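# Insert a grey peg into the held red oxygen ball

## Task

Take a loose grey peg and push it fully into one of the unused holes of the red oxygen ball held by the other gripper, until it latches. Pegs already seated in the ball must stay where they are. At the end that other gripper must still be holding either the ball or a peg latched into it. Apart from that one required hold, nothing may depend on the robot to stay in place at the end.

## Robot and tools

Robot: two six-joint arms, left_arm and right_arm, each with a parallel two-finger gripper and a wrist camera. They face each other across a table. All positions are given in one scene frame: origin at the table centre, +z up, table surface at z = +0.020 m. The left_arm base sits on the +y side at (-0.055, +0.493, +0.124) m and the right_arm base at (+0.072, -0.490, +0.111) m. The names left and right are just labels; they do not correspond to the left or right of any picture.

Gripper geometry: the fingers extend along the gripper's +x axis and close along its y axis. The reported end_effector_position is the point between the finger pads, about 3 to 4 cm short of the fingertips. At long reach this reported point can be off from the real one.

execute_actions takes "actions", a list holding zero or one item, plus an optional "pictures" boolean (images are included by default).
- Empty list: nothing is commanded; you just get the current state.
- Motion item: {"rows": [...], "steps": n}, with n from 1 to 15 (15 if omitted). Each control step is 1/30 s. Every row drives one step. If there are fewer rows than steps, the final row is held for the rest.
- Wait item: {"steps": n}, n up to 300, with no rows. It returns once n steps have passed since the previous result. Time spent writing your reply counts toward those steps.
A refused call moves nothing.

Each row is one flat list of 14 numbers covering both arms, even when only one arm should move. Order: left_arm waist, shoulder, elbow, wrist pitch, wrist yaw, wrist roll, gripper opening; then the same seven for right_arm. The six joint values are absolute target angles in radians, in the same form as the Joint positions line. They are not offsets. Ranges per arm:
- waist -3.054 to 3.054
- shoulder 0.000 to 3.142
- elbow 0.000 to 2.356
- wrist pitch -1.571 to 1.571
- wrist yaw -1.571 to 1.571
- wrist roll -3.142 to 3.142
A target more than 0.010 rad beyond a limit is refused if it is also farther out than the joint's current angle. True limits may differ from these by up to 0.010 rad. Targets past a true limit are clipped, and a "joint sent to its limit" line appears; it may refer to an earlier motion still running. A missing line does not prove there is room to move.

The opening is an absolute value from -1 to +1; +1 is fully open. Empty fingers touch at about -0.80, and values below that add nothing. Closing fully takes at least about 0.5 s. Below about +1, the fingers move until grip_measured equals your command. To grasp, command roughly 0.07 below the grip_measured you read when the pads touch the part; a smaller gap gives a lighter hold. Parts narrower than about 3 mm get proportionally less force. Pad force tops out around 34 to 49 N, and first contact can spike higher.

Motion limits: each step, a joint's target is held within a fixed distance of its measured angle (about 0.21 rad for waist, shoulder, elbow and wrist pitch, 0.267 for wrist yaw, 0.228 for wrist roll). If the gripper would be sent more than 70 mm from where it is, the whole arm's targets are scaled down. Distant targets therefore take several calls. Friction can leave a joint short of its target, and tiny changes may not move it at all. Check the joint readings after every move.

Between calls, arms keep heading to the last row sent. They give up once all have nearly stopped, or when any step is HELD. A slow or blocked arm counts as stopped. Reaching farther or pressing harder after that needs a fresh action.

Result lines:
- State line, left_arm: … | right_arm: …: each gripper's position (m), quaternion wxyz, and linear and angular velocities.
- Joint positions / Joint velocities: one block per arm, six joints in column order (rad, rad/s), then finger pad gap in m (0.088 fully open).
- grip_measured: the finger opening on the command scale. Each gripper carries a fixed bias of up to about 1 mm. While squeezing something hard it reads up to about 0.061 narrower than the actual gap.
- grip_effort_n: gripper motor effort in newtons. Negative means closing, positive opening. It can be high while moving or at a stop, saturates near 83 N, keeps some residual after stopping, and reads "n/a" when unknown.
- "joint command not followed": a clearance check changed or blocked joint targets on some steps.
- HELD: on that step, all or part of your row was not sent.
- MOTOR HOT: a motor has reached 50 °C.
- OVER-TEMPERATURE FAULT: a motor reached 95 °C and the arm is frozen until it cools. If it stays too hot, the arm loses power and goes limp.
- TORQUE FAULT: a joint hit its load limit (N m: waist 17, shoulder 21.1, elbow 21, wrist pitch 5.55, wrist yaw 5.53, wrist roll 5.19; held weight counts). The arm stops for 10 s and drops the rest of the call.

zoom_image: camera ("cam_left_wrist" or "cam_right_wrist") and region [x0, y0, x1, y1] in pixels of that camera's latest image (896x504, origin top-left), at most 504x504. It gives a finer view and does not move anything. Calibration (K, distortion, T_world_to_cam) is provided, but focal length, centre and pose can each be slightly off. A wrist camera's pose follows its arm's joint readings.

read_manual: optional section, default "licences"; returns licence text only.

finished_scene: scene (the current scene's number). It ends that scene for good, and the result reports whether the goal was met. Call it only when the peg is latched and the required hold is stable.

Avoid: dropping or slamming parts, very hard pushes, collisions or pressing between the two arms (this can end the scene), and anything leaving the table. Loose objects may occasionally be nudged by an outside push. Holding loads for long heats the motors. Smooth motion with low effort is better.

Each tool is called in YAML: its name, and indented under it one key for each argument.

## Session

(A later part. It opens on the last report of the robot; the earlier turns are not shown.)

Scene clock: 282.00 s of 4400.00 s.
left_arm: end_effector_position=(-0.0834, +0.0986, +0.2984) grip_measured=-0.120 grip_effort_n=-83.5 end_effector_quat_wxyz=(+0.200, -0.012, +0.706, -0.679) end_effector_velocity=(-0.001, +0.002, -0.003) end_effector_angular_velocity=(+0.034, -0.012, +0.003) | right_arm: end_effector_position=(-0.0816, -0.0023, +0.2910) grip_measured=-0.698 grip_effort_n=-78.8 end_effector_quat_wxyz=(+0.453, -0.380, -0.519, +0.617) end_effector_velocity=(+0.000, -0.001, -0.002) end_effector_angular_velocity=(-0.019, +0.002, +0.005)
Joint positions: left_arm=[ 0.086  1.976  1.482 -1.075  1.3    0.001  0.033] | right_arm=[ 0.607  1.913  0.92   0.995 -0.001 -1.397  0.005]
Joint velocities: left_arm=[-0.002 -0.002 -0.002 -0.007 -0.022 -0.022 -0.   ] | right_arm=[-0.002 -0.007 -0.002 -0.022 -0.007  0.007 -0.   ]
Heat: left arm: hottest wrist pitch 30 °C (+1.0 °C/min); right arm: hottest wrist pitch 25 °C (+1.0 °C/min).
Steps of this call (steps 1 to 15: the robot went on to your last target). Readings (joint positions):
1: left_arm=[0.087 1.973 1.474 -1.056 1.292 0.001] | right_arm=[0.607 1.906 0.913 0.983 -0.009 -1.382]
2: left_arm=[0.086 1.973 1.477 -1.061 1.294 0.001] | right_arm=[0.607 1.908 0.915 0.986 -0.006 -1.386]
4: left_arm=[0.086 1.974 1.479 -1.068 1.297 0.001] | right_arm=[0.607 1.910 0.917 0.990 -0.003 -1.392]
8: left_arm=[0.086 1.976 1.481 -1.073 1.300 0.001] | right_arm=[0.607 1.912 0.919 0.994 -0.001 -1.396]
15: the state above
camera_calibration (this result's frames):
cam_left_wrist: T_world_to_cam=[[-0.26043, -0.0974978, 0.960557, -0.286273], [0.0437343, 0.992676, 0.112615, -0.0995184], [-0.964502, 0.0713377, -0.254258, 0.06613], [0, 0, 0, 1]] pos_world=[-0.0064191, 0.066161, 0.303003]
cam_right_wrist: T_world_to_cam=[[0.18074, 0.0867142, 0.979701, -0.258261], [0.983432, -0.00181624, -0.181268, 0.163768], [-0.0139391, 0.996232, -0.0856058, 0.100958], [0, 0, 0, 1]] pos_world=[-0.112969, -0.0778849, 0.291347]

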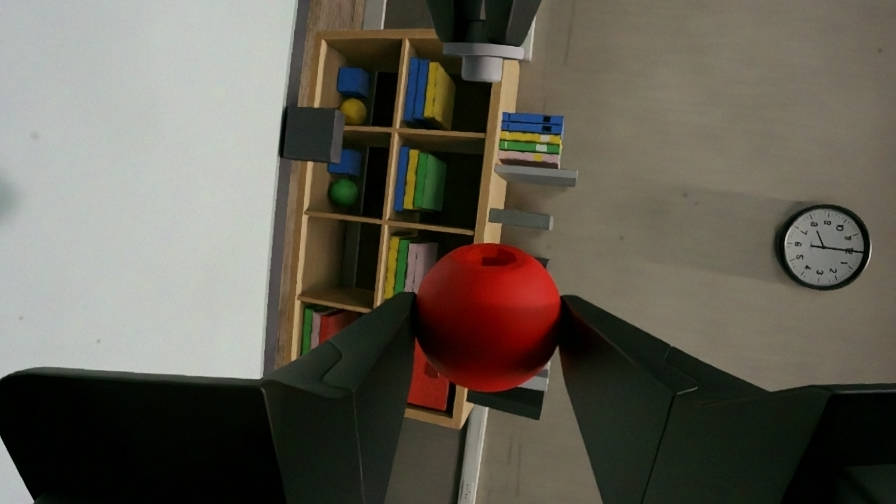

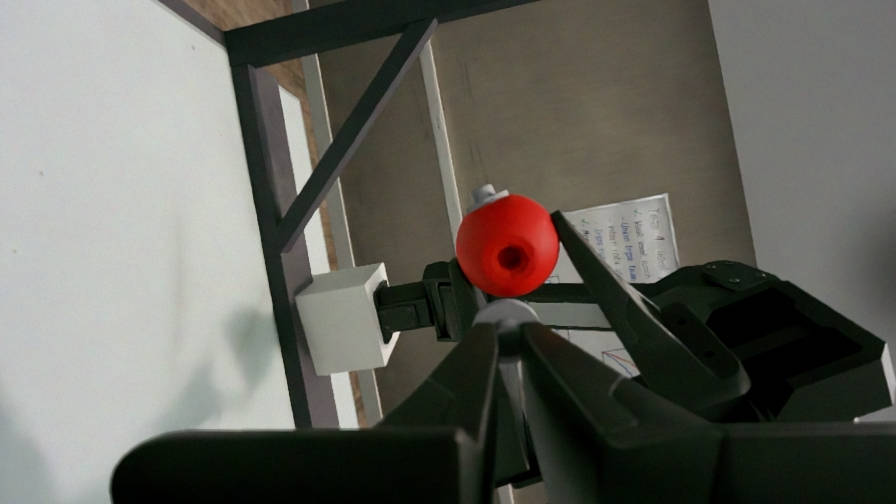

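execute_actions:
  actions:
    - {"rows": [[0.083,1.991,1.492,-1.078,1.304,0.001,-0.18,0.6105,1.929,0.9305,0.994,0.004,-1.4,-0.71],[0.083,1.991,1.492,-1.078,1.304,0.001,-0.18,0.6106,1.9316,0.9349,0.992,0.004,-1.4,-0.71],[0.083,1.991,1.492,-1.078,1.304,0.001,-0.18,0.6108,1.9358,0.9416,0.99,0.004,-1.4,-0.71],[0.083,1.991,1.492,-1.078,1.304,0.001,-0.18,0.611,1.9412,0.9502,0.988,0.004,-1.4,-0.71],[0.083,1.991,1.492,-1.078,1.304,0.001,-0.18,0.6112,1.9474,0.9604,0.985,0.004,-1.4,-0.71],[0.083,1.991,1.492,-1.078,1.304,0.001,-0.18,0.6114,1.9544,0.9716,0.9817,0.004,-1.4,-0.71],[0.083,1.991,1.492,-1.078,1.304,0.001,-0.18,0.6117,1.9618,0.9835,0.9782,0.004,-1.4,-0.71],[0.083,1.991,1.492,-1.078,1.304,0.001,-0.18,0.6119,1.9692,0.9955,0.9748,0.004,-1.4,-0.71],[0.083,1.991,1.492,-1.078,1.304,0.001,-0.18,0.6122,1.9766,1.0074,0.9713,0.004,-1.4,-0.71],[0.083,1.991,1.492,-1.078,1.304,0.001,-0.18,0.6124,1.9836,1.0186,0.9681,0.004,-1.4,-0.71],[0.083,1.991,1.492,-1.078,1.304,0.001,-0.18,0.6126,1.9898,1.0288,0.9651,0.004,-1.4,-0.71],[0.083,1.991,1.492,-1.078,1.304,0.001,-0.18,0.6128,1.9952,1.0374,0.9626,0.004,-1.4,-0.71],[0.083,1.991,1.492,-1.078,1.304,0.001,-0.18,0.613,1.9994,1.0441,0.9607,0.004,-1.4,-0.71],[0.083,1.991,1.492,-1.078,1.304,0.001,-0.18,0.6131,2.002,1.0485,0.9594,0.004,-1.4,-0.71],[0.083,1.991,1.492,-1.078,1.304,0.001,-0.18,0.6131,2.003,1.05,0.959,0.004,-1.4,-0.71]], "steps": 15}
  pictures: false

execute_actions:
  actions:
    - {"steps": 15}

zoom_image:
  camera: "cam_left_wrist"
  region: [427, 155, 553, 281]

zoom_image:
  camera: "cam_right_wrist"
  region: [422, 200, 590, 368]

Scene clock: 310.63 s of 4400.00 s.
left_arm: end_effector_position=(-0.0834, +0.0987, +0.2984) grip_measured=-0.120 grip_effort_n=-83.5 end_effector_quat_wxyz=(+0.200, -0.012, +0.706, -0.679) end_effector_velocity=(+0.000, -0.001, -0.002) end_effector_angular_velocity=(-0.012, -0.027, -0.004) | right_arm: end_effector_position=(-0.0895, +0.0191, +0.2949) grip_measured=-0.698 grip_effort_n=-78.8 end_effector_quat_wxyz=(+0.455, -0.376, -0.522, +0.615) end_effector_velocity=(-0.012, +0.036, +0.008) end_effector_angular_velocity=(+0.028, -0.014, -0.005)
Joint positions: left_arm=[ 0.086  1.976  1.482 -1.075  1.3    0.001  0.033] | right_arm=[ 0.609  1.978  1.025  0.966 -0.    -1.398  0.005]
Joint velocities: left_arm=[-0.002 -0.002  0.002  0.007 -0.022  0.007 -0.   ] | right_arm=[ 0.002  0.105  0.178 -0.051  0.007 -0.022 -0.   ]
Heat: left arm: hottest shoulder 29 °C (-1.0 °C/min); right arm: hottest wrist pitch 28 °C (+4.0 °C/min).
Steps of this call (steps 1 to 15: the robot went on to your last target; steps 16 to 90: nothing new was sent; then 25.13 s passed at rest; steps 91 to 105: all 15 steps of this action). Readings (joint positions):
91: left_arm=[0.086 1.976 1.482 -1.075 1.300 0.001] | right_arm=[0.607 1.913 0.920 0.995 -0.000 -1.398]
92: left_arm=[0.086 1.976 1.482 -1.075 1.300 0.001] | right_arm=[0.607 1.914 0.921 0.995 -0.000 -1.398]
94: left_arm=[0.086 1.976 1.482 -1.075 1.300 0.001] | right_arm=[0.607 1.918 0.927 0.994 -0.000 -1.398]
98: left_arm=[0.086 1.976 1.482 -1.075 1.300 0.001] | right_arm=[0.608 1.937 0.959 0.985 -0.000 -1.398]
105: the state above

Scene clock: 311.13 s of 4400.00 s.
left_arm: end_effector_position=(-0.0834, +0.0987, +0.2984) grip_measured=-0.120 grip_effort_n=-83.5 end_effector_quat_wxyz=(+0.200, -0.012, +0.706, -0.679) end_effector_velocity=(-0.002, +0.002, +0.000) end_effector_angular_velocity=(+0.016, +0.013, -0.000) | right_arm: end_effector_position=(-0.0907, +0.0221, +0.2953) grip_measured=-0.698 grip_effort_n=-78.8 end_effector_quat_wxyz=(+0.456, -0.375, -0.523, +0.615) end_effector_velocity=(-0.002, -0.002, -0.006) end_effector_angular_velocity=(-0.010, -0.026, +0.019)
Joint positions: left_arm=[ 0.086  1.976  1.482 -1.075  1.3    0.001  0.033] | right_arm=[ 0.61   1.987  1.041  0.961 -0.    -1.398  0.005]
Joint velocities: left_arm=[-0.002 -0.002 -0.007 -0.007  0.007 -0.007 -0.   ] | right_arm=[-0.002  0.002 -0.007 -0.007 -0.022 -0.022 -0.   ]
Heat: left arm: hottest shoulder 29 °C (-1.0 °C/min); right arm: hottest wrist pitch 28 °C (+4.1 °C/min).
Steps of this call (steps 1 to 15: the robot went on to your last target). Readings (joint positions):
1: left_arm=[0.086 1.976 1.482 -1.075 1.300 0.001] | right_arm=[0.610 1.981 1.030 0.965 -0.000 -1.398]
2: left_arm=[0.086 1.976 1.482 -1.075 1.300 0.001] | right_arm=[0.610 1.983 1.034 0.964 -0.000 -1.398]
4: left_arm=[0.086 1.976 1.482 -1.075 1.300 0.001] | right_arm=[0.610 1.985 1.037 0.963 -0.000 -1.398]
8: left_arm=[0.086 1.976 1.482 -1.075 1.300 0.001] | right_arm=[0.610 1.986 1.040 0.961 -0.000 -1.398]
15: the state above
camera_calibration (this result's frames):
cam_left_wrist: T_world_to_cam=[[-0.26032, -0.0978474, 0.960552, -0.286226], [0.0437472, 0.992635, 0.112972, -0.0996581], [-0.964531, 0.0714302, -0.254122, 0.0660631], [0, 0, 0, 1]] pos_world=[-0.00643088, 0.0661986, 0.302982]
cam_right_wrist: T_world_to_cam=[[0.184039, 0.0749025, 0.980061, -0.262533], [0.982781, 0.00271475, -0.184757, 0.174432], [-0.0164994, 0.997187, -0.0731131, 0.0730232], [0, 0, 0, 1]] pos_world=[-0.121907, -0.053627, 0.294865]

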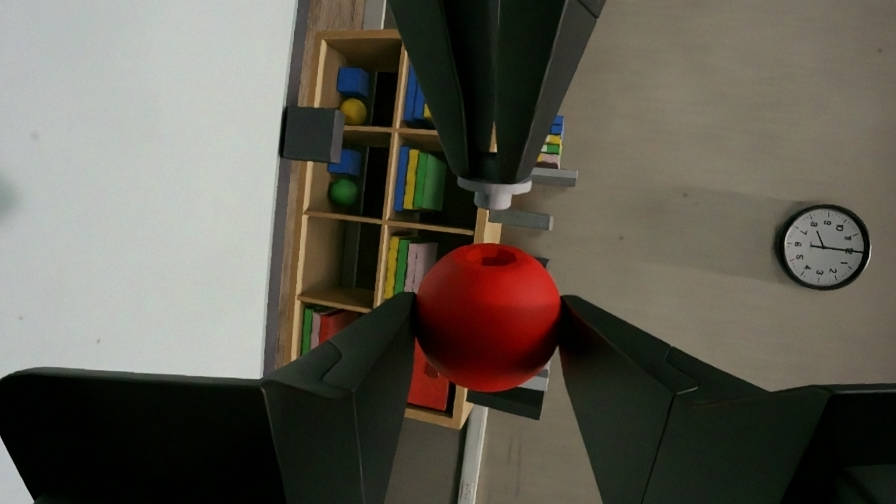

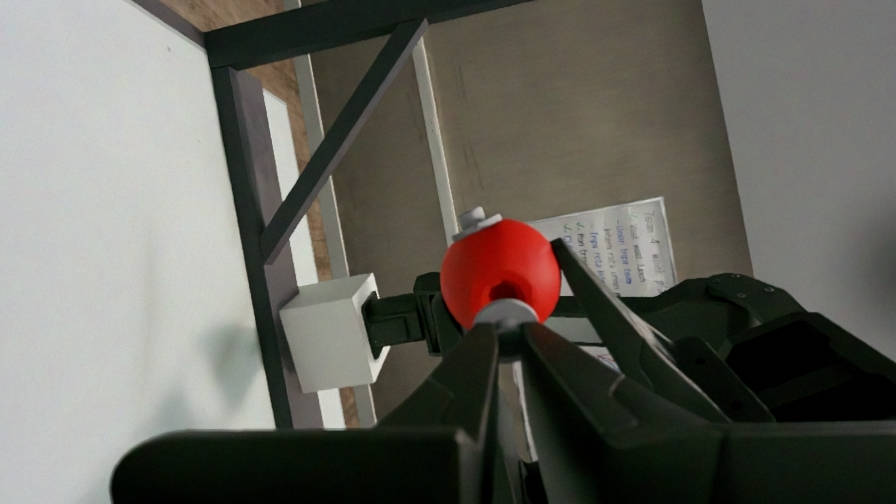

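Region (427, 155, 553, 281) of cam_left_wrist's 896x504 image, scaled by 4.000, with more detail than that image has.

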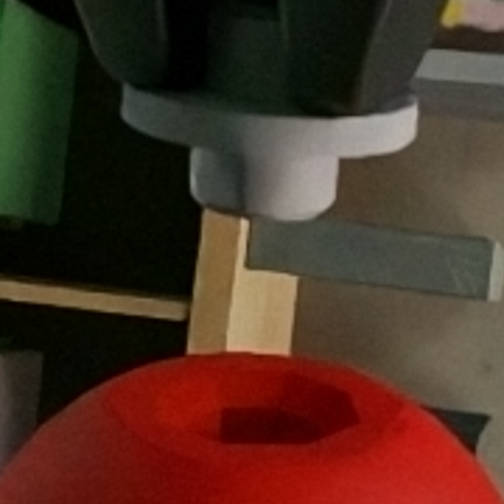

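Region (422, 200, 590, 368) of cam_right_wrist's 896x504 image, scaled by 3.000, with more detail than that image has.

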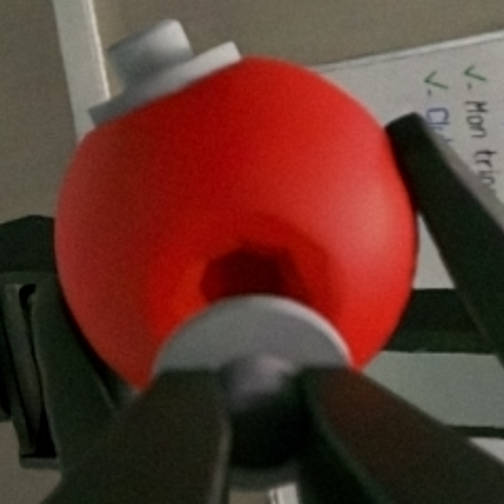

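execute_actions:
  actions: []

zoom_image:
  camera: "cam_left_wrist"
  region: [427, 155, 553, 281]

zoom_image:
  camera: "cam_right_wrist"
  region: [422, 200, 590, 368]

Scene clock: 321.07 s of 4400.00 s.
left_arm: end_effector_position=(-0.0834, +0.0987, +0.2984) grip_measured=-0.120 grip_effort_n=-83.5 end_effector_quat_wxyz=(+0.200, -0.012, +0.706, -0.679) end_effector_velocity=(+0.001, +0.002, +0.001) end_effector_angular_velocity=(+0.011, -0.004, +0.004) | right_arm: end_effector_position=(-0.0907, +0.0221, +0.2953) grip_measured=-0.698 grip_effort_n=-78.8 end_effector_quat_wxyz=(+0.456, -0.375, -0.523, +0.615) end_effector_velocity=(+0.002, +0.000, -0.001) end_effector_angular_velocity=(-0.005, -0.009, -0.010)
Joint positions: left_arm=[ 0.086  1.976  1.482 -1.075  1.3    0.001  0.033] | right_arm=[ 0.61   1.987  1.041  0.961 -0.    -1.398  0.005]
Joint velocities: left_arm=[ 0.002 -0.007 -0.002 -0.007 -0.007 -0.007 -0.   ] | right_arm=[-0.002 -0.002 -0.002 -0.007  0.007 -0.007 -0.   ]
Heat: left arm: hottest shoulder 29 °C (-1.0 °C/min); right arm: hottest wrist pitch 28 °C (+4.1 °C/min).
Steps of this call (steps 1 to 15: the robot went on to your last target; steps 16 to 90: nothing new was sent; then 6.93 s passed at rest). Readings (joint positions):
1: left_arm=[0.086 1.976 1.482 -1.075 1.300 0.001] | right_arm=[0.610 1.987 1.041 0.961 -0.000 -1.398]
2: left_arm=[0.086 1.976 1.482 -1.075 1.300 0.001] | right_arm=[0.610 1.987 1.041 0.961 -0.000 -1.398]
4: left_arm=[0.086 1.976 1.482 -1.075 1.300 0.001] | right_arm=[0.610 1.987 1.041 0.961 -0.000 -1.398]
8: left_arm=[0.086 1.976 1.482 -1.075 1.300 0.001] | right_arm=[0.610 1.987 1.041 0.961 -0.000 -1.398]
90: the state above
All arms were judged still, so your last target was given up. Only a new action makes them travel on or press farther. Fingers that are still opening or closing keep moving.
camera_calibration (this result's frames):
cam_left_wrist: T_world_to_cam=[[-0.26032, -0.0978474, 0.960552, -0.286226], [0.0437472, 0.992635, 0.112972, -0.0996581], [-0.964531, 0.0714302, -0.254122, 0.0660631], [0, 0, 0, 1]] pos_world=[-0.00643088, 0.0661986, 0.302982]
cam_right_wrist: T_world_to_cam=[[0.184039, 0.0749025, 0.980061, -0.262533], [0.982781, 0.00271475, -0.184757, 0.174432], [-0.0164994, 0.997187, -0.0731131, 0.0730232], [0, 0, 0, 1]] pos_world=[-0.121907, -0.053627, 0.294865]

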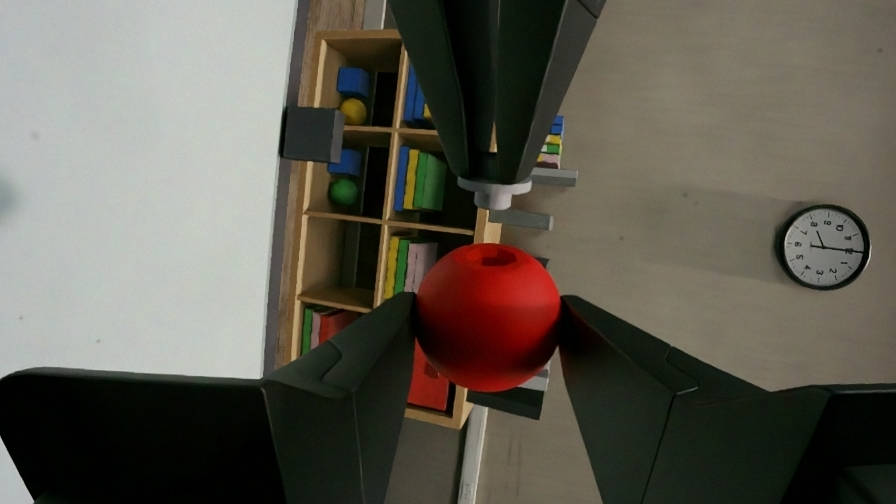

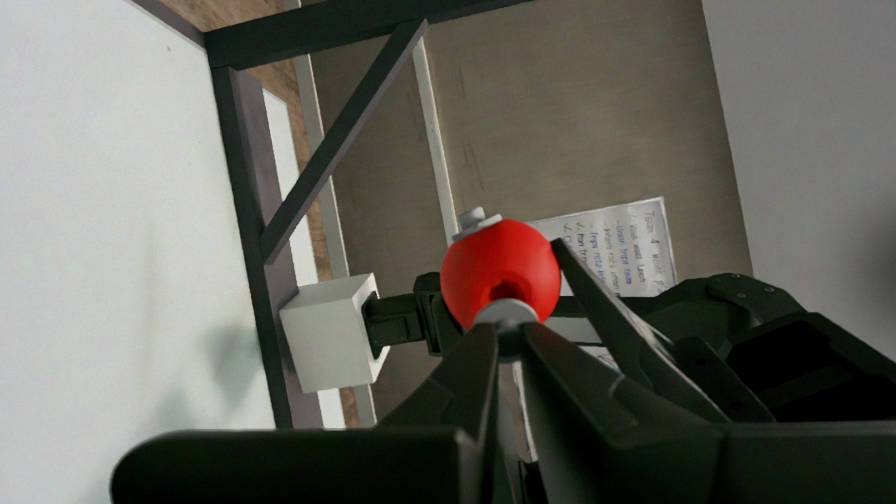

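Region (427, 155, 553, 281) of cam_left_wrist's 896x504 image, scaled by 4.000, with more detail than that image has.

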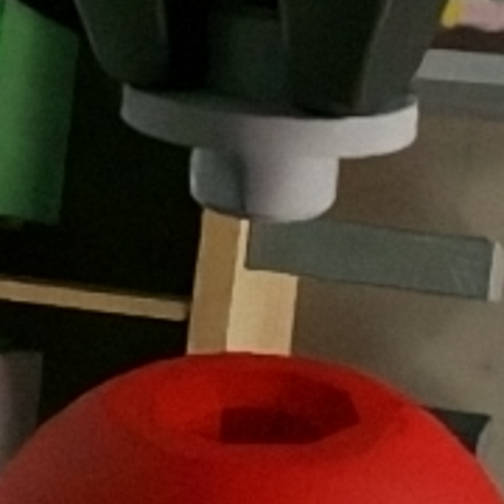

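Region (422, 200, 590, 368) of cam_right_wrist's 896x504 image, scaled by 3.000, with more detail than that image has.

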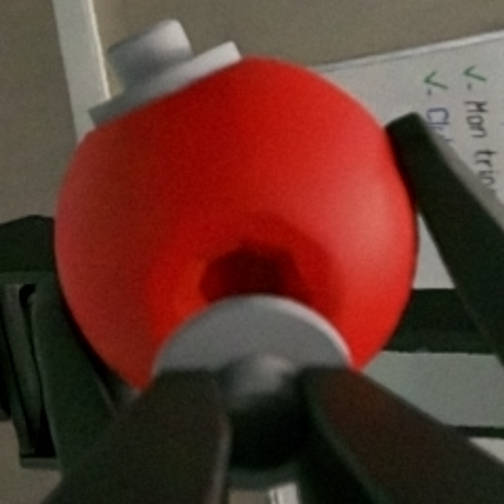

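execute_actions:
  actions:
    - {"rows": [ [0.083,1.991,1.492,-1.078,1.304,0.001,-0.18, 0.6131,2.0036,1.0510,0.9586,0.004,-1.4,-0.71], [0.083,1.991,1.492,-1.078,1.304,0.001,-0.18, 0.6131,2.0052,1.0535,0.9577,0.004,-1.4,-0.71], [0.083,1.991,1.492,-1.078,1.304,0.001,-0.18, 0.6131,2.0076,1.0573,0.9563,0.004,-1.4,-0.71], [0.083,1.991,1.492,-1.078,1.304,0.001,-0.18, 0.6131,2.0106,1.0620,0.9546,0.004,-1.4,-0.71], [0.083,1.991,1.492,-1.078,1.304,0.001,-0.18, 0.6131,2.0139,1.0672,0.9527,0.004,-1.4,-0.71], [0.083,1.991,1.492,-1.078,1.304,0.001,-0.18, 0.6131,2.0172,1.0724,0.9508,0.004,-1.4,-0.71], [0.083,1.991,1.492,-1.078,1.304,0.001,-0.18, 0.6131,2.0203,1.0773,0.9490,0.004,-1.4,-0.71], [0.083,1.991,1.492,-1.078,1.304,0.001,-0.18, 0.6131,2.0230,1.0816,0.9474,0.004,-1.4,-0.71], [0.083,1.991,1.492,-1.078,1.304,0.001,-0.18, 0.6131,2.0251,1.0849,0.9462,0.004,-1.4,-0.71], [0.083,1.991,1.492,-1.078,1.304,0.001,-0.18, 0.6131,2.0264,1.0870,0.9455,0.004,-1.4,-0.71], [0.083,1.991,1.492,-1.078,1.304,0.001,-0.18, 0.6131,2.0268,1.0876,0.9452,0.004,-1.4,-0.71] ], "steps": 15}
  pictures: false

execute_actions:
  actions:
    - {"steps": 12}

zoom_image:
  camera: "cam_left_wrist"
  region: [427, 175, 553, 301]

zoom_image:
  camera: "cam_right_wrist"
  region: [422, 200, 590, 368]

Scene clock: 327.73 s of 4400.00 s.
left_arm: end_effector_position=(-0.0834, +0.0987, +0.2984) grip_measured=-0.120 grip_effort_n=-83.5 end_effector_quat_wxyz=(+0.200, -0.012, +0.706, -0.679) end_effector_velocity=(-0.002, +0.002, +0.000) end_effector_angular_velocity=(+0.016, +0.013, -0.000) | right_arm: end_effector_position=(-0.0930, +0.0293, +0.2957) grip_measured=-0.698 grip_effort_n=-78.8 end_effector_quat_wxyz=(+0.456, -0.375, -0.523, +0.615) end_effector_velocity=(+0.002, +0.003, +0.005) end_effector_angular_velocity=(+0.018, -0.002, -0.010)
Joint positions: left_arm=[ 0.086  1.976  1.482 -1.075  1.3    0.001  0.033] | right_arm=[ 0.61   2.01   1.077  0.948 -0.    -1.398  0.005]
Joint velocities: left_arm=[-0.002 -0.002 -0.007 -0.007  0.007 -0.007 -0.   ] | right_arm=[-0.002  0.002  0.012  0.007  0.007 -0.007 -0.   ]
Heat: left arm: hottest shoulder 29 °C (-1.0 °C/min); right arm: hottest wrist pitch 28 °C (+4.0 °C/min).
Steps of this call (steps 1 to 90: nothing new was sent; then 3.17 s passed at rest; steps 91 to 105: all 15 steps of this action). Readings (joint positions):
91: left_arm=[0.086 1.976 1.482 -1.075 1.300 0.001] | right_arm=[0.610 1.987 1.041 0.961 -0.000 -1.398]
92: left_arm=[0.086 1.976 1.482 -1.075 1.300 0.001] | right_arm=[0.610 1.987 1.041 0.961 -0.000 -1.398]
94: left_arm=[0.086 1.976 1.482 -1.075 1.300 0.001] | right_arm=[0.610 1.990 1.045 0.960 -0.000 -1.398]
98: left_arm=[0.086 1.976 1.482 -1.075 1.300 0.001] | right_arm=[0.610 1.999 1.061 0.954 -0.000 -1.398]
105: the state above

Scene clock: 328.13 s of 4400.00 s.
left_arm: end_effector_position=(-0.0834, +0.0987, +0.2984) grip_measured=-0.120 grip_effort_n=-83.5 end_effector_quat_wxyz=(+0.200, -0.012, +0.706, -0.679) end_effector_velocity=(-0.001, +0.002, -0.003) end_effector_angular_velocity=(+0.020, -0.017, -0.000) | right_arm: end_effector_position=(-0.0931, +0.0296, +0.2957) grip_measured=-0.698 grip_effort_n=-78.8 end_effector_quat_wxyz=(+0.456, -0.375, -0.523, +0.615) end_effector_velocity=(-0.002, -0.002, -0.001) end_effector_angular_velocity=(-0.000, -0.023, +0.009)
Joint positions: left_arm=[ 0.086  1.976  1.482 -1.075  1.3    0.001  0.033] | right_arm=[ 0.61   2.01   1.078  0.947 -0.    -1.398  0.005]
Joint velocities: left_arm=[-0.002 -0.002 -0.002 -0.007 -0.022 -0.007 -0.   ] | right_arm=[ 0.002 -0.007 -0.007 -0.007 -0.007 -0.022 -0.   ]
Heat: left arm: hottest shoulder 29 °C (-1.0 °C/min); right arm: hottest wrist pitch 28 °C (+4.1 °C/min).
Steps of this call (steps 1 to 12: the robot went on to your last target). Readings (joint positions):
1: left_arm=[0.086 1.976 1.482 -1.075 1.300 0.001] | right_arm=[0.610 2.010 1.077 0.948 -0.000 -1.398]
2: left_arm=[0.086 1.976 1.482 -1.075 1.300 0.001] | right_arm=[0.610 2.010 1.078 0.948 -0.000 -1.398]
4: left_arm=[0.086 1.976 1.482 -1.075 1.300 0.001] | right_arm=[0.610 2.010 1.078 0.948 -0.000 -1.398]
8: left_arm=[0.086 1.976 1.482 -1.075 1.300 0.001] | right_arm=[0.610 2.010 1.078 0.947 -0.000 -1.398]
12: the state above
camera_calibration (this result's frames):
cam_left_wrist: T_world_to_cam=[[-0.26032, -0.0978474, 0.960552, -0.286226], [0.0437472, 0.992635, 0.112972, -0.0996581], [-0.964531, 0.0714302, -0.254122, 0.0660631], [0, 0, 0, 1]] pos_world=[-0.00643088, 0.0661986, 0.302982]
cam_right_wrist: T_world_to_cam=[[0.184265, 0.07419, 0.980073, -0.263027], [0.982738, 0.00284916, -0.184982, 0.176912], [-0.0165162, 0.99724, -0.0723843, 0.0652509], [0, 0, 0, 1]] pos_world=[-0.124314, -0.0460609, 0.295234]

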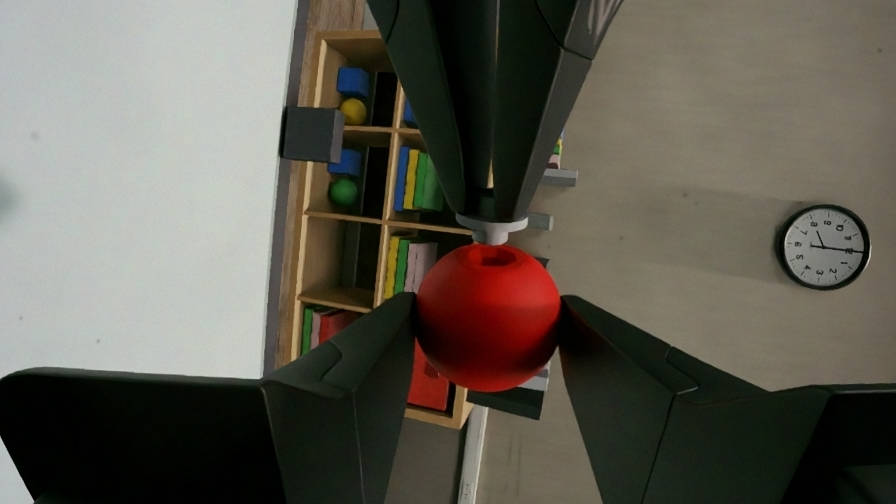

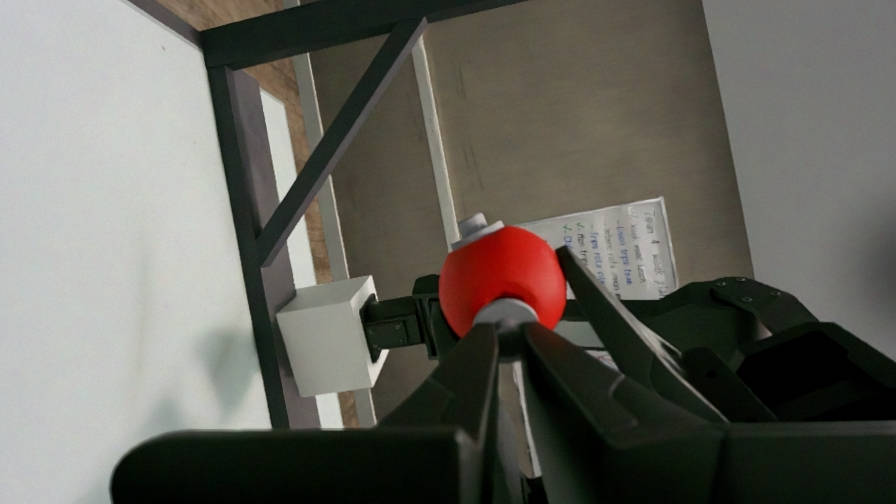

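Region (427, 175, 553, 301) of cam_left_wrist's 896x504 image, scaled by 4.000, with more detail than that image has.

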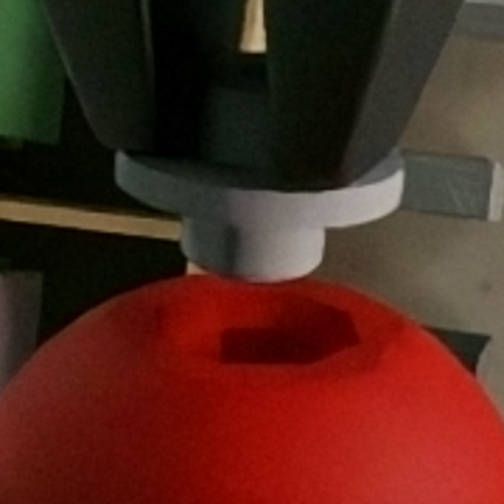

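Region (422, 200, 590, 368) of cam_right_wrist's 896x504 image, scaled by 3.000, with more detail than that image has.

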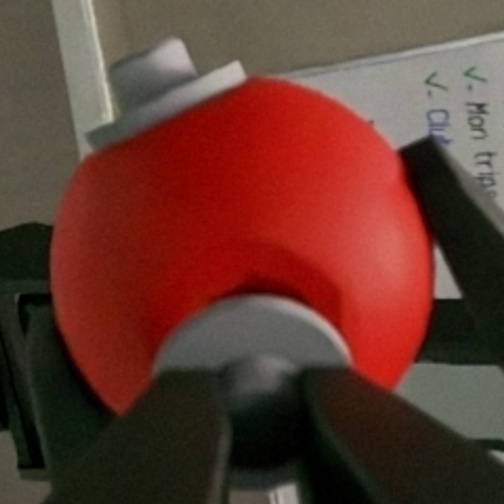

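execute_actions:
  actions:
    - {"rows": [ [0.083,1.991,1.492,-1.078,1.304,0.001,-0.18, 0.6131,2.0273,1.0884,0.9452,0.004,-1.4,-0.71], [0.083,1.991,1.492,-1.078,1.304,0.001,-0.18, 0.6131,2.0286,1.0906,0.9452,0.004,-1.4,-0.71], [0.083,1.991,1.492,-1.078,1.304,0.001,-0.18, 0.6131,2.0306,1.0936,0.9452,0.004,-1.4,-0.71], [0.083,1.991,1.492,-1.078,1.304,0.001,-0.18, 0.6131,2.0328,1.0972,0.9445,0.004,-1.4,-0.71], [0.083,1.991,1.492,-1.078,1.304,0.001,-0.18, 0.6131,2.0350,1.1007,0.9432,0.004,-1.4,-0.71], [0.083,1.991,1.492,-1.078,1.304,0.001,-0.18, 0.6131,2.0370,1.1037,0.9421,0.004,-1.4,-0.71], [0.083,1.991,1.492,-1.078,1.304,0.001,-0.18, 0.6131,2.0383,1.1059,0.9413,0.004,-1.4,-0.71], [0.083,1.991,1.492,-1.078,1.304,0.001,-0.18, 0.6131,2.0388,1.1067,0.9410,0.004,-1.4,-0.71] ], "steps": 15}
  pictures: false

execute_actions:
  actions:
    - {"steps": 8}

zoom_image:
  camera: "cam_left_wrist"
  region: [427, 175, 553, 301]

zoom_image:
  camera: "cam_right_wrist"
  region: [422, 200, 590, 368]

Scene clock: 339.47 s of 4400.00 s.
left_arm: end_effector_position=(-0.0834, +0.0987, +0.2984) grip_measured=-0.120 grip_effort_n=-83.5 end_effector_quat_wxyz=(+0.200, -0.012, +0.706, -0.679) end_effector_velocity=(-0.003, +0.003, -0.001) end_effector_angular_velocity=(+0.030, +0.002, -0.005) | right_arm: end_effector_position=(-0.0943, +0.0334, +0.2964) grip_measured=-0.698 grip_effort_n=-78.8 end_effector_quat_wxyz=(+0.457, -0.374, -0.524, +0.614) end_effector_velocity=(+0.000, -0.000, -0.004) end_effector_angular_velocity=(-0.014, +0.003, +0.005)
Joint positions: left_arm=[ 0.086  1.976  1.482 -1.075  1.3    0.001  0.033] | right_arm=[ 0.61   2.022  1.097  0.944 -0.    -1.398  0.005]
Joint velocities: left_arm=[-0.007 -0.002 -0.002 -0.022 -0.007 -0.007  0.   ] | right_arm=[-0.002  0.002 -0.002 -0.007 -0.007  0.007 -0.   ]
Heat: left arm: hottest shoulder 30 °C (+0.0 °C/min); right arm: hottest elbow 28 °C (+4.0 °C/min).
Steps of this call (steps 1 to 15: the robot went on to your last target; steps 16 to 90: nothing new was sent; then 7.83 s passed at rest; steps 91 to 105: all 15 steps of this action). Readings (joint positions):
91: left_arm=[0.086 1.976 1.482 -1.075 1.300 0.001] | right_arm=[0.610 2.010 1.079 0.947 -0.000 -1.398]
92: left_arm=[0.086 1.976 1.482 -1.075 1.300 0.001] | right_arm=[0.610 2.011 1.079 0.947 -0.000 -1.398]
94: left_arm=[0.086 1.976 1.482 -1.075 1.300 0.001] | right_arm=[0.610 2.013 1.082 0.947 -0.000 -1.398]
98: left_arm=[0.086 1.976 1.482 -1.075 1.300 0.001] | right_arm=[0.610 2.019 1.093 0.945 -0.000 -1.398]
105: the state above

Scene clock: 339.73 s of 4400.00 s.
left_arm: end_effector_position=(-0.0834, +0.0987, +0.2984) grip_measured=-0.120 grip_effort_n=-83.5 end_effector_quat_wxyz=(+0.200, -0.012, +0.706, -0.679) end_effector_velocity=(-0.001, +0.001, -0.003) end_effector_angular_velocity=(+0.007, -0.005, -0.004) | right_arm: end_effector_position=(-0.0943, +0.0335, +0.2966) grip_measured=-0.698 grip_effort_n=-78.8 end_effector_quat_wxyz=(+0.457, -0.374, -0.524, +0.614) end_effector_velocity=(+0.001, -0.001, -0.003) end_effector_angular_velocity=(-0.009, -0.011, +0.005)
Joint positions: left_arm=[ 0.086  1.976  1.482 -1.075  1.3    0.001  0.033] | right_arm=[ 0.61   2.022  1.098  0.943 -0.    -1.398  0.005]
Joint velocities: left_arm=[-0.002  0.002 -0.002 -0.007 -0.007  0.007 -0.   ] | right_arm=[-0.002 -0.002 -0.007 -0.007 -0.007 -0.007 -0.001]
Heat: left arm: hottest shoulder 30 °C (+0.0 °C/min); right arm: hottest shoulder 28 °C (+4.0 °C/min).
Steps of this call (steps 1 to 8: the robot went on to your last target). Readings (joint positions):
1: left_arm=[0.086 1.976 1.482 -1.075 1.300 0.001] | right_arm=[0.610 2.022 1.098 0.944 -0.000 -1.398]
2: left_arm=[0.086 1.976 1.482 -1.075 1.300 0.001] | right_arm=[0.610 2.022 1.098 0.944 -0.000 -1.398]
4: left_arm=[0.086 1.976 1.482 -1.075 1.300 0.001] | right_arm=[0.610 2.022 1.098 0.943 -0.000 -1.398]
8: the state above
camera_calibration (this result's frames):
cam_left_wrist: T_world_to_cam=[[-0.26032, -0.0978474, 0.960552, -0.286226], [0.0437472, 0.992635, 0.112972, -0.0996581], [-0.964531, 0.0714302, -0.254122, 0.0660631], [0, 0, 0, 1]] pos_world=[-0.00643088, 0.0661986, 0.302982]
cam_right_wrist: T_world_to_cam=[[0.185285, 0.0709834, 0.980118, -0.263769], [0.982545, 0.00345603, -0.185994, 0.178527], [-0.0165898, 0.997472, -0.069104, 0.0604814], [0, 0, 0, 1]] pos_world=[-0.125535, -0.0422222, 0.29591]

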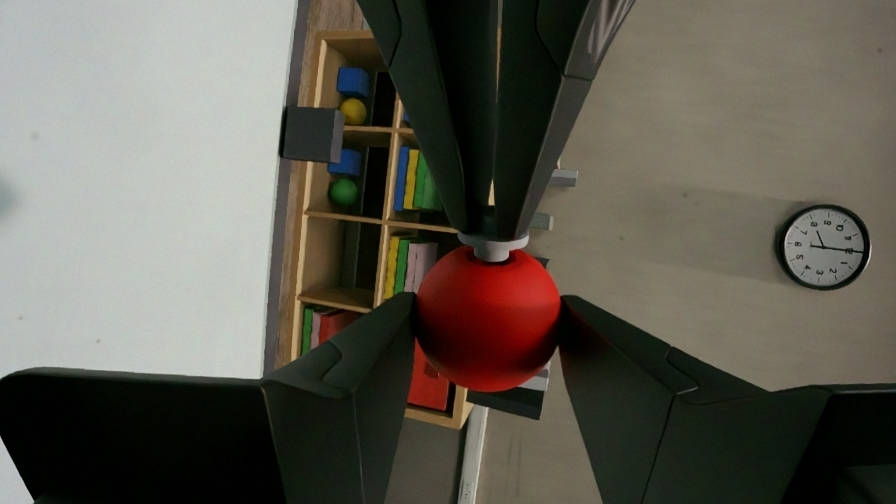

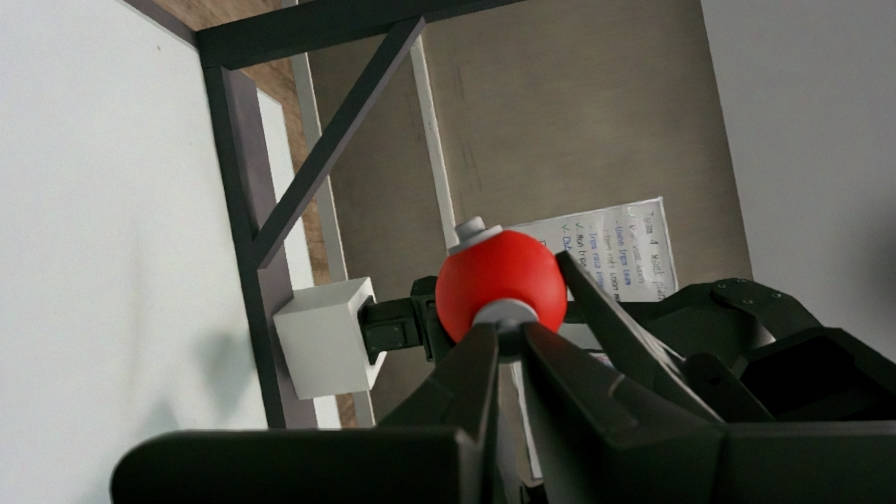

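Region (427, 175, 553, 301) of cam_left_wrist's 896x504 image, scaled by 4.000, with more detail than that image has.

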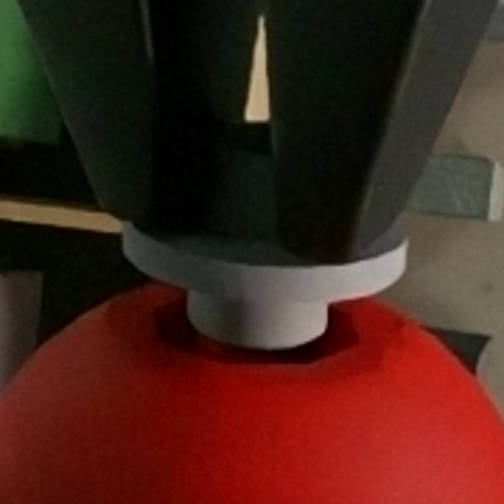

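Region (422, 200, 590, 368) of cam_right_wrist's 896x504 image, scaled by 3.000, with more detail than that image has.

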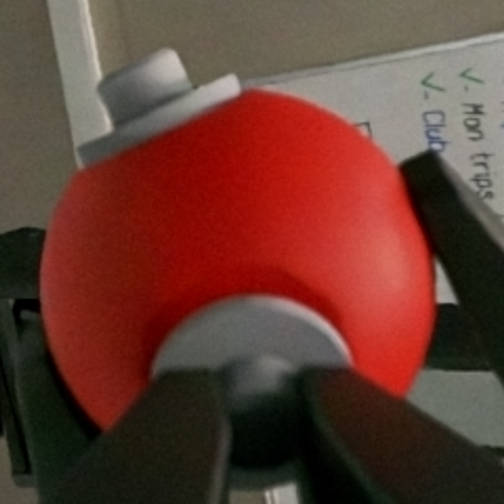

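execute_actions:
  actions:
    - {"rows": [ [0.083,1.991,1.492,-1.078,1.304,0.001,-0.18, 0.6131,2.0393,1.1075,0.9407,0.004,-1.4,-0.71], [0.083,1.991,1.492,-1.078,1.304,0.001,-0.18, 0.6131,2.0402,1.1090,0.9402,0.004,-1.4,-0.71], [0.083,1.991,1.492,-1.078,1.304,0.001,-0.18, 0.6131,2.0412,1.1106,0.9396,0.004,-1.4,-0.71], [0.083,1.991,1.492,-1.078,1.304,0.001,-0.18, 0.6131,2.0422,1.1122,0.9390,0.004,-1.4,-0.71], [0.083,1.991,1.492,-1.078,1.304,0.001,-0.18, 0.6131,2.0432,1.1138,0.9384,0.004,-1.4,-0.71], [0.083,1.991,1.492,-1.078,1.304,0.001,-0.18, 0.6131,2.0442,1.1154,0.9378,0.004,-1.4,-0.71], [0.083,1.991,1.492,-1.078,1.304,0.001,-0.18, 0.6131,2.0452,1.1170,0.9372,0.004,-1.4,-0.71], [0.083,1.991,1.492,-1.078,1.304,0.001,-0.18, 0.6131,2.0462,1.1186,0.9366,0.004,-1.4,-0.71], [0.083,1.991,1.492,-1.078,1.304,0.001,-0.18, 0.6131,2.0472,1.1201,0.9360,0.004,-1.4,-0.71], [0.083,1.991,1.492,-1.078,1.304,0.001,-0.18, 0.6131,2.0479,1.1212,0.9356,0.004,-1.4,-0.71] ], "steps": 15}
  pictures: false

execute_actions:
  actions:
    - {"steps": 8}

zoom_image:
  camera: "cam_left_wrist"
  region: [427, 175, 553, 301]

zoom_image:
  camera: "cam_right_wrist"
  region: [422, 200, 590, 368]

Scene clock: 344.23 s of 4400.00 s.
left_arm: end_effector_position=(-0.0836, +0.0987, +0.2984) grip_measured=-0.120 grip_effort_n=-83.5 end_effector_quat_wxyz=(+0.200, -0.011, +0.707, -0.679) end_effector_velocity=(-0.001, +0.003, -0.003) end_effector_angular_velocity=(+0.034, -0.012, -0.000) | right_arm: end_effector_position=(-0.0955, +0.0359, +0.2965) grip_measured=-0.698 grip_effort_n=-78.8 end_effector_quat_wxyz=(+0.457, -0.374, -0.524, +0.615) end_effector_velocity=(-0.002, -0.001, -0.001) end_effector_angular_velocity=(+0.005, -0.006, +0.010)
Joint positions: left_arm=[ 0.086  1.976  1.482 -1.076  1.3    0.001  0.033] | right_arm=[ 0.61   2.03   1.111  0.939 -0.    -1.398  0.005]
Joint velocities: left_arm=[-0.002 -0.002 -0.002 -0.022 -0.022 -0.007 -0.   ] | right_arm=[ 0.002  0.002 -0.002  0.007 -0.007 -0.007 -0.   ]
Heat: left arm: hottest shoulder 30 °C (+1.0 °C/min); right arm: hottest shoulder 28 °C (+3.0 °C/min).
Steps of this call (steps 1 to 15: the robot went on to your last target; steps 16 to 90: nothing new was sent; then 1.00 s passed at rest; steps 91 to 105: all 15 steps of this action). Readings (joint positions):
91: left_arm=[0.086 1.976 1.482 -1.075 1.300 0.001] | right_arm=[0.610 2.022 1.098 0.943 -0.000 -1.398]
92: left_arm=[0.086 1.976 1.482 -1.075 1.300 0.001] | right_arm=[0.610 2.022 1.098 0.943 -0.000 -1.398]
94: left_arm=[0.086 1.976 1.482 -1.075 1.300 0.001] | right_arm=[0.610 2.024 1.100 0.942 -0.000 -1.398]
98: left_arm=[0.086 1.976 1.482 -1.075 1.300 0.001] | right_arm=[0.610 2.027 1.105 0.941 -0.000 -1.398]
105: the state above

Scene clock: 344.50 s of 4400.00 s.
left_arm: end_effector_position=(-0.0836, +0.0987, +0.2984) grip_measured=-0.120 grip_effort_n=-83.5 end_effector_quat_wxyz=(+0.200, -0.011, +0.707, -0.679) end_effector_velocity=(-0.001, +0.001, -0.001) end_effector_angular_velocity=(+0.016, -0.003, -0.000) | right_arm: end_effector_position=(-0.0955, +0.0360, +0.2966) grip_measured=-0.698 grip_effort_n=-78.8 end_effector_quat_wxyz=(+0.457, -0.374, -0.524, +0.615) end_effector_velocity=(-0.003, -0.000, -0.005) end_effector_angular_velocity=(-0.014, -0.028, +0.009)
Joint positions: left_arm=[ 0.086  1.976  1.482 -1.076  1.3    0.001  0.033] | right_arm=[ 0.61   2.03   1.111  0.938 -0.    -1.398  0.005]
Joint velocities: left_arm=[-0.002 -0.002 -0.002 -0.007 -0.007 -0.007 -0.   ] | right_arm=[ 0.002  0.002  0.002 -0.022 -0.007 -0.022  0.   ]
Heat: left arm: hottest shoulder 30 °C (+1.0 °C/min); right arm: hottest shoulder 28 °C (+3.0 °C/min).
Steps of this call (steps 1 to 8: the robot went on to your last target). Readings (joint positions):
1: left_arm=[0.086 1.976 1.482 -1.076 1.300 0.001] | right_arm=[0.610 2.030 1.111 0.938 -0.000 -1.398]
2: left_arm=[0.086 1.976 1.482 -1.076 1.300 0.001] | right_arm=[0.610 2.030 1.111 0.938 -0.000 -1.398]
4: left_arm=[0.086 1.976 1.482 -1.076 1.300 0.001] | right_arm=[0.610 2.030 1.111 0.938 -0.000 -1.398]
8: the state above
camera_calibration (this result's frames):
cam_left_wrist: T_world_to_cam=[[-0.260139, -0.0984475, 0.960539, -0.286185], [0.0441516, 0.992535, 0.113684, -0.0999082], [-0.964561, 0.0719831, -0.25385, 0.0657494], [0, 0, 0, 1]] pos_world=[-0.00661743, 0.0662553, 0.302941]
cam_right_wrist: T_world_to_cam=[[0.185231, 0.0711247, 0.980118, -0.263725], [0.982542, 0.00420566, -0.185994, 0.179712], [-0.0173508, 0.997459, -0.069104, 0.0578753], [0, 0, 0, 1]] pos_world=[-0.12672, -0.0397267, 0.295906]

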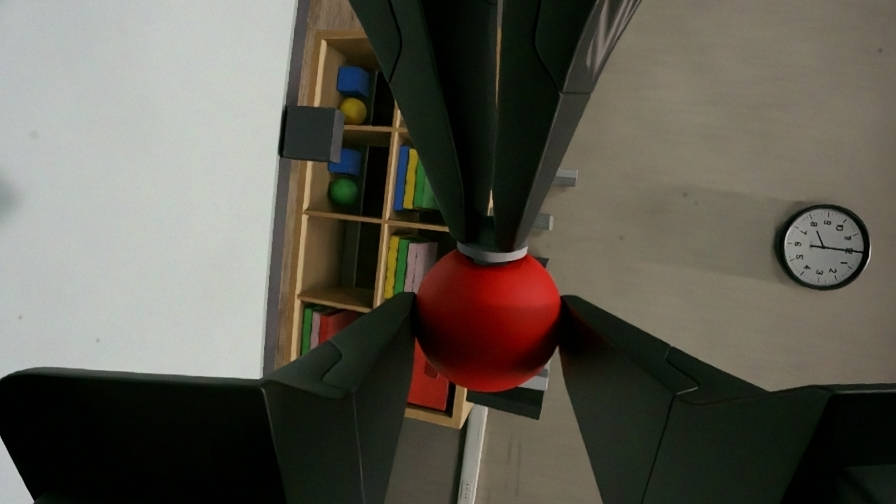

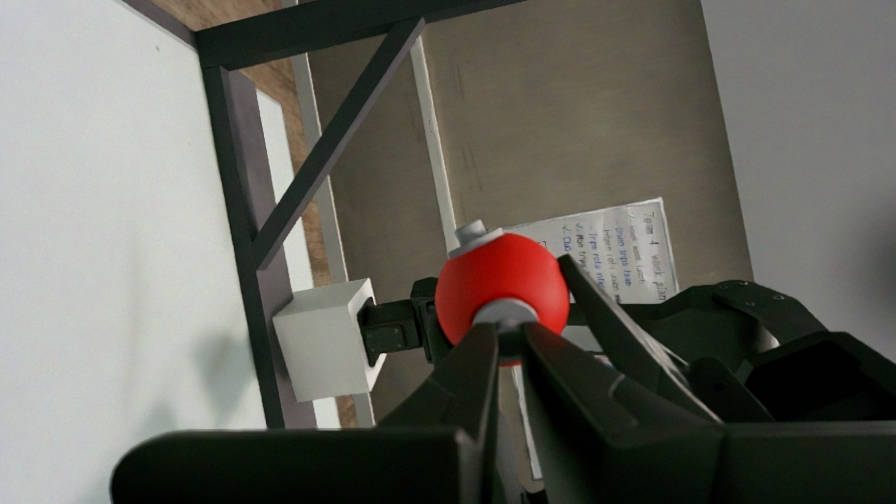

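Region (427, 175, 553, 301) of cam_left_wrist's 896x504 image, scaled by 4.000, with more detail than that image has.

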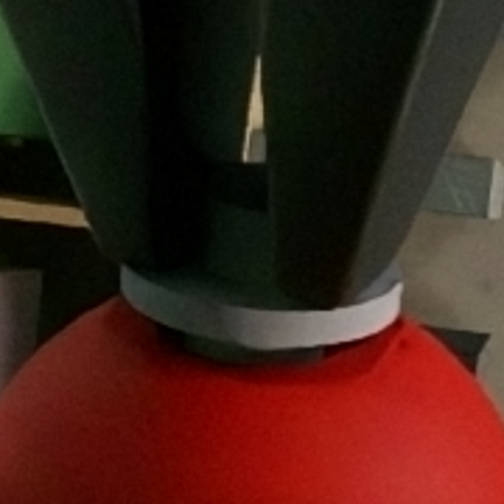

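Region (422, 200, 590, 368) of cam_right_wrist's 896x504 image, scaled by 3.000, with more detail than that image has.

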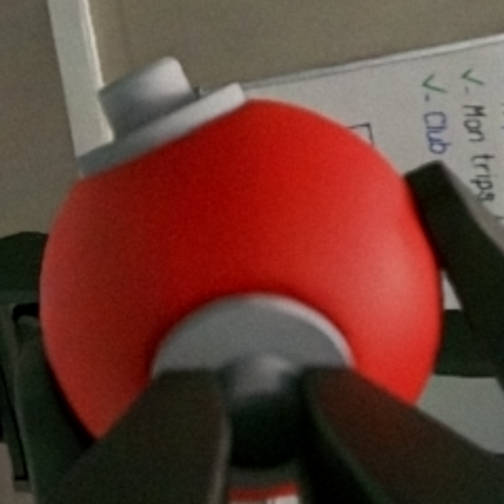

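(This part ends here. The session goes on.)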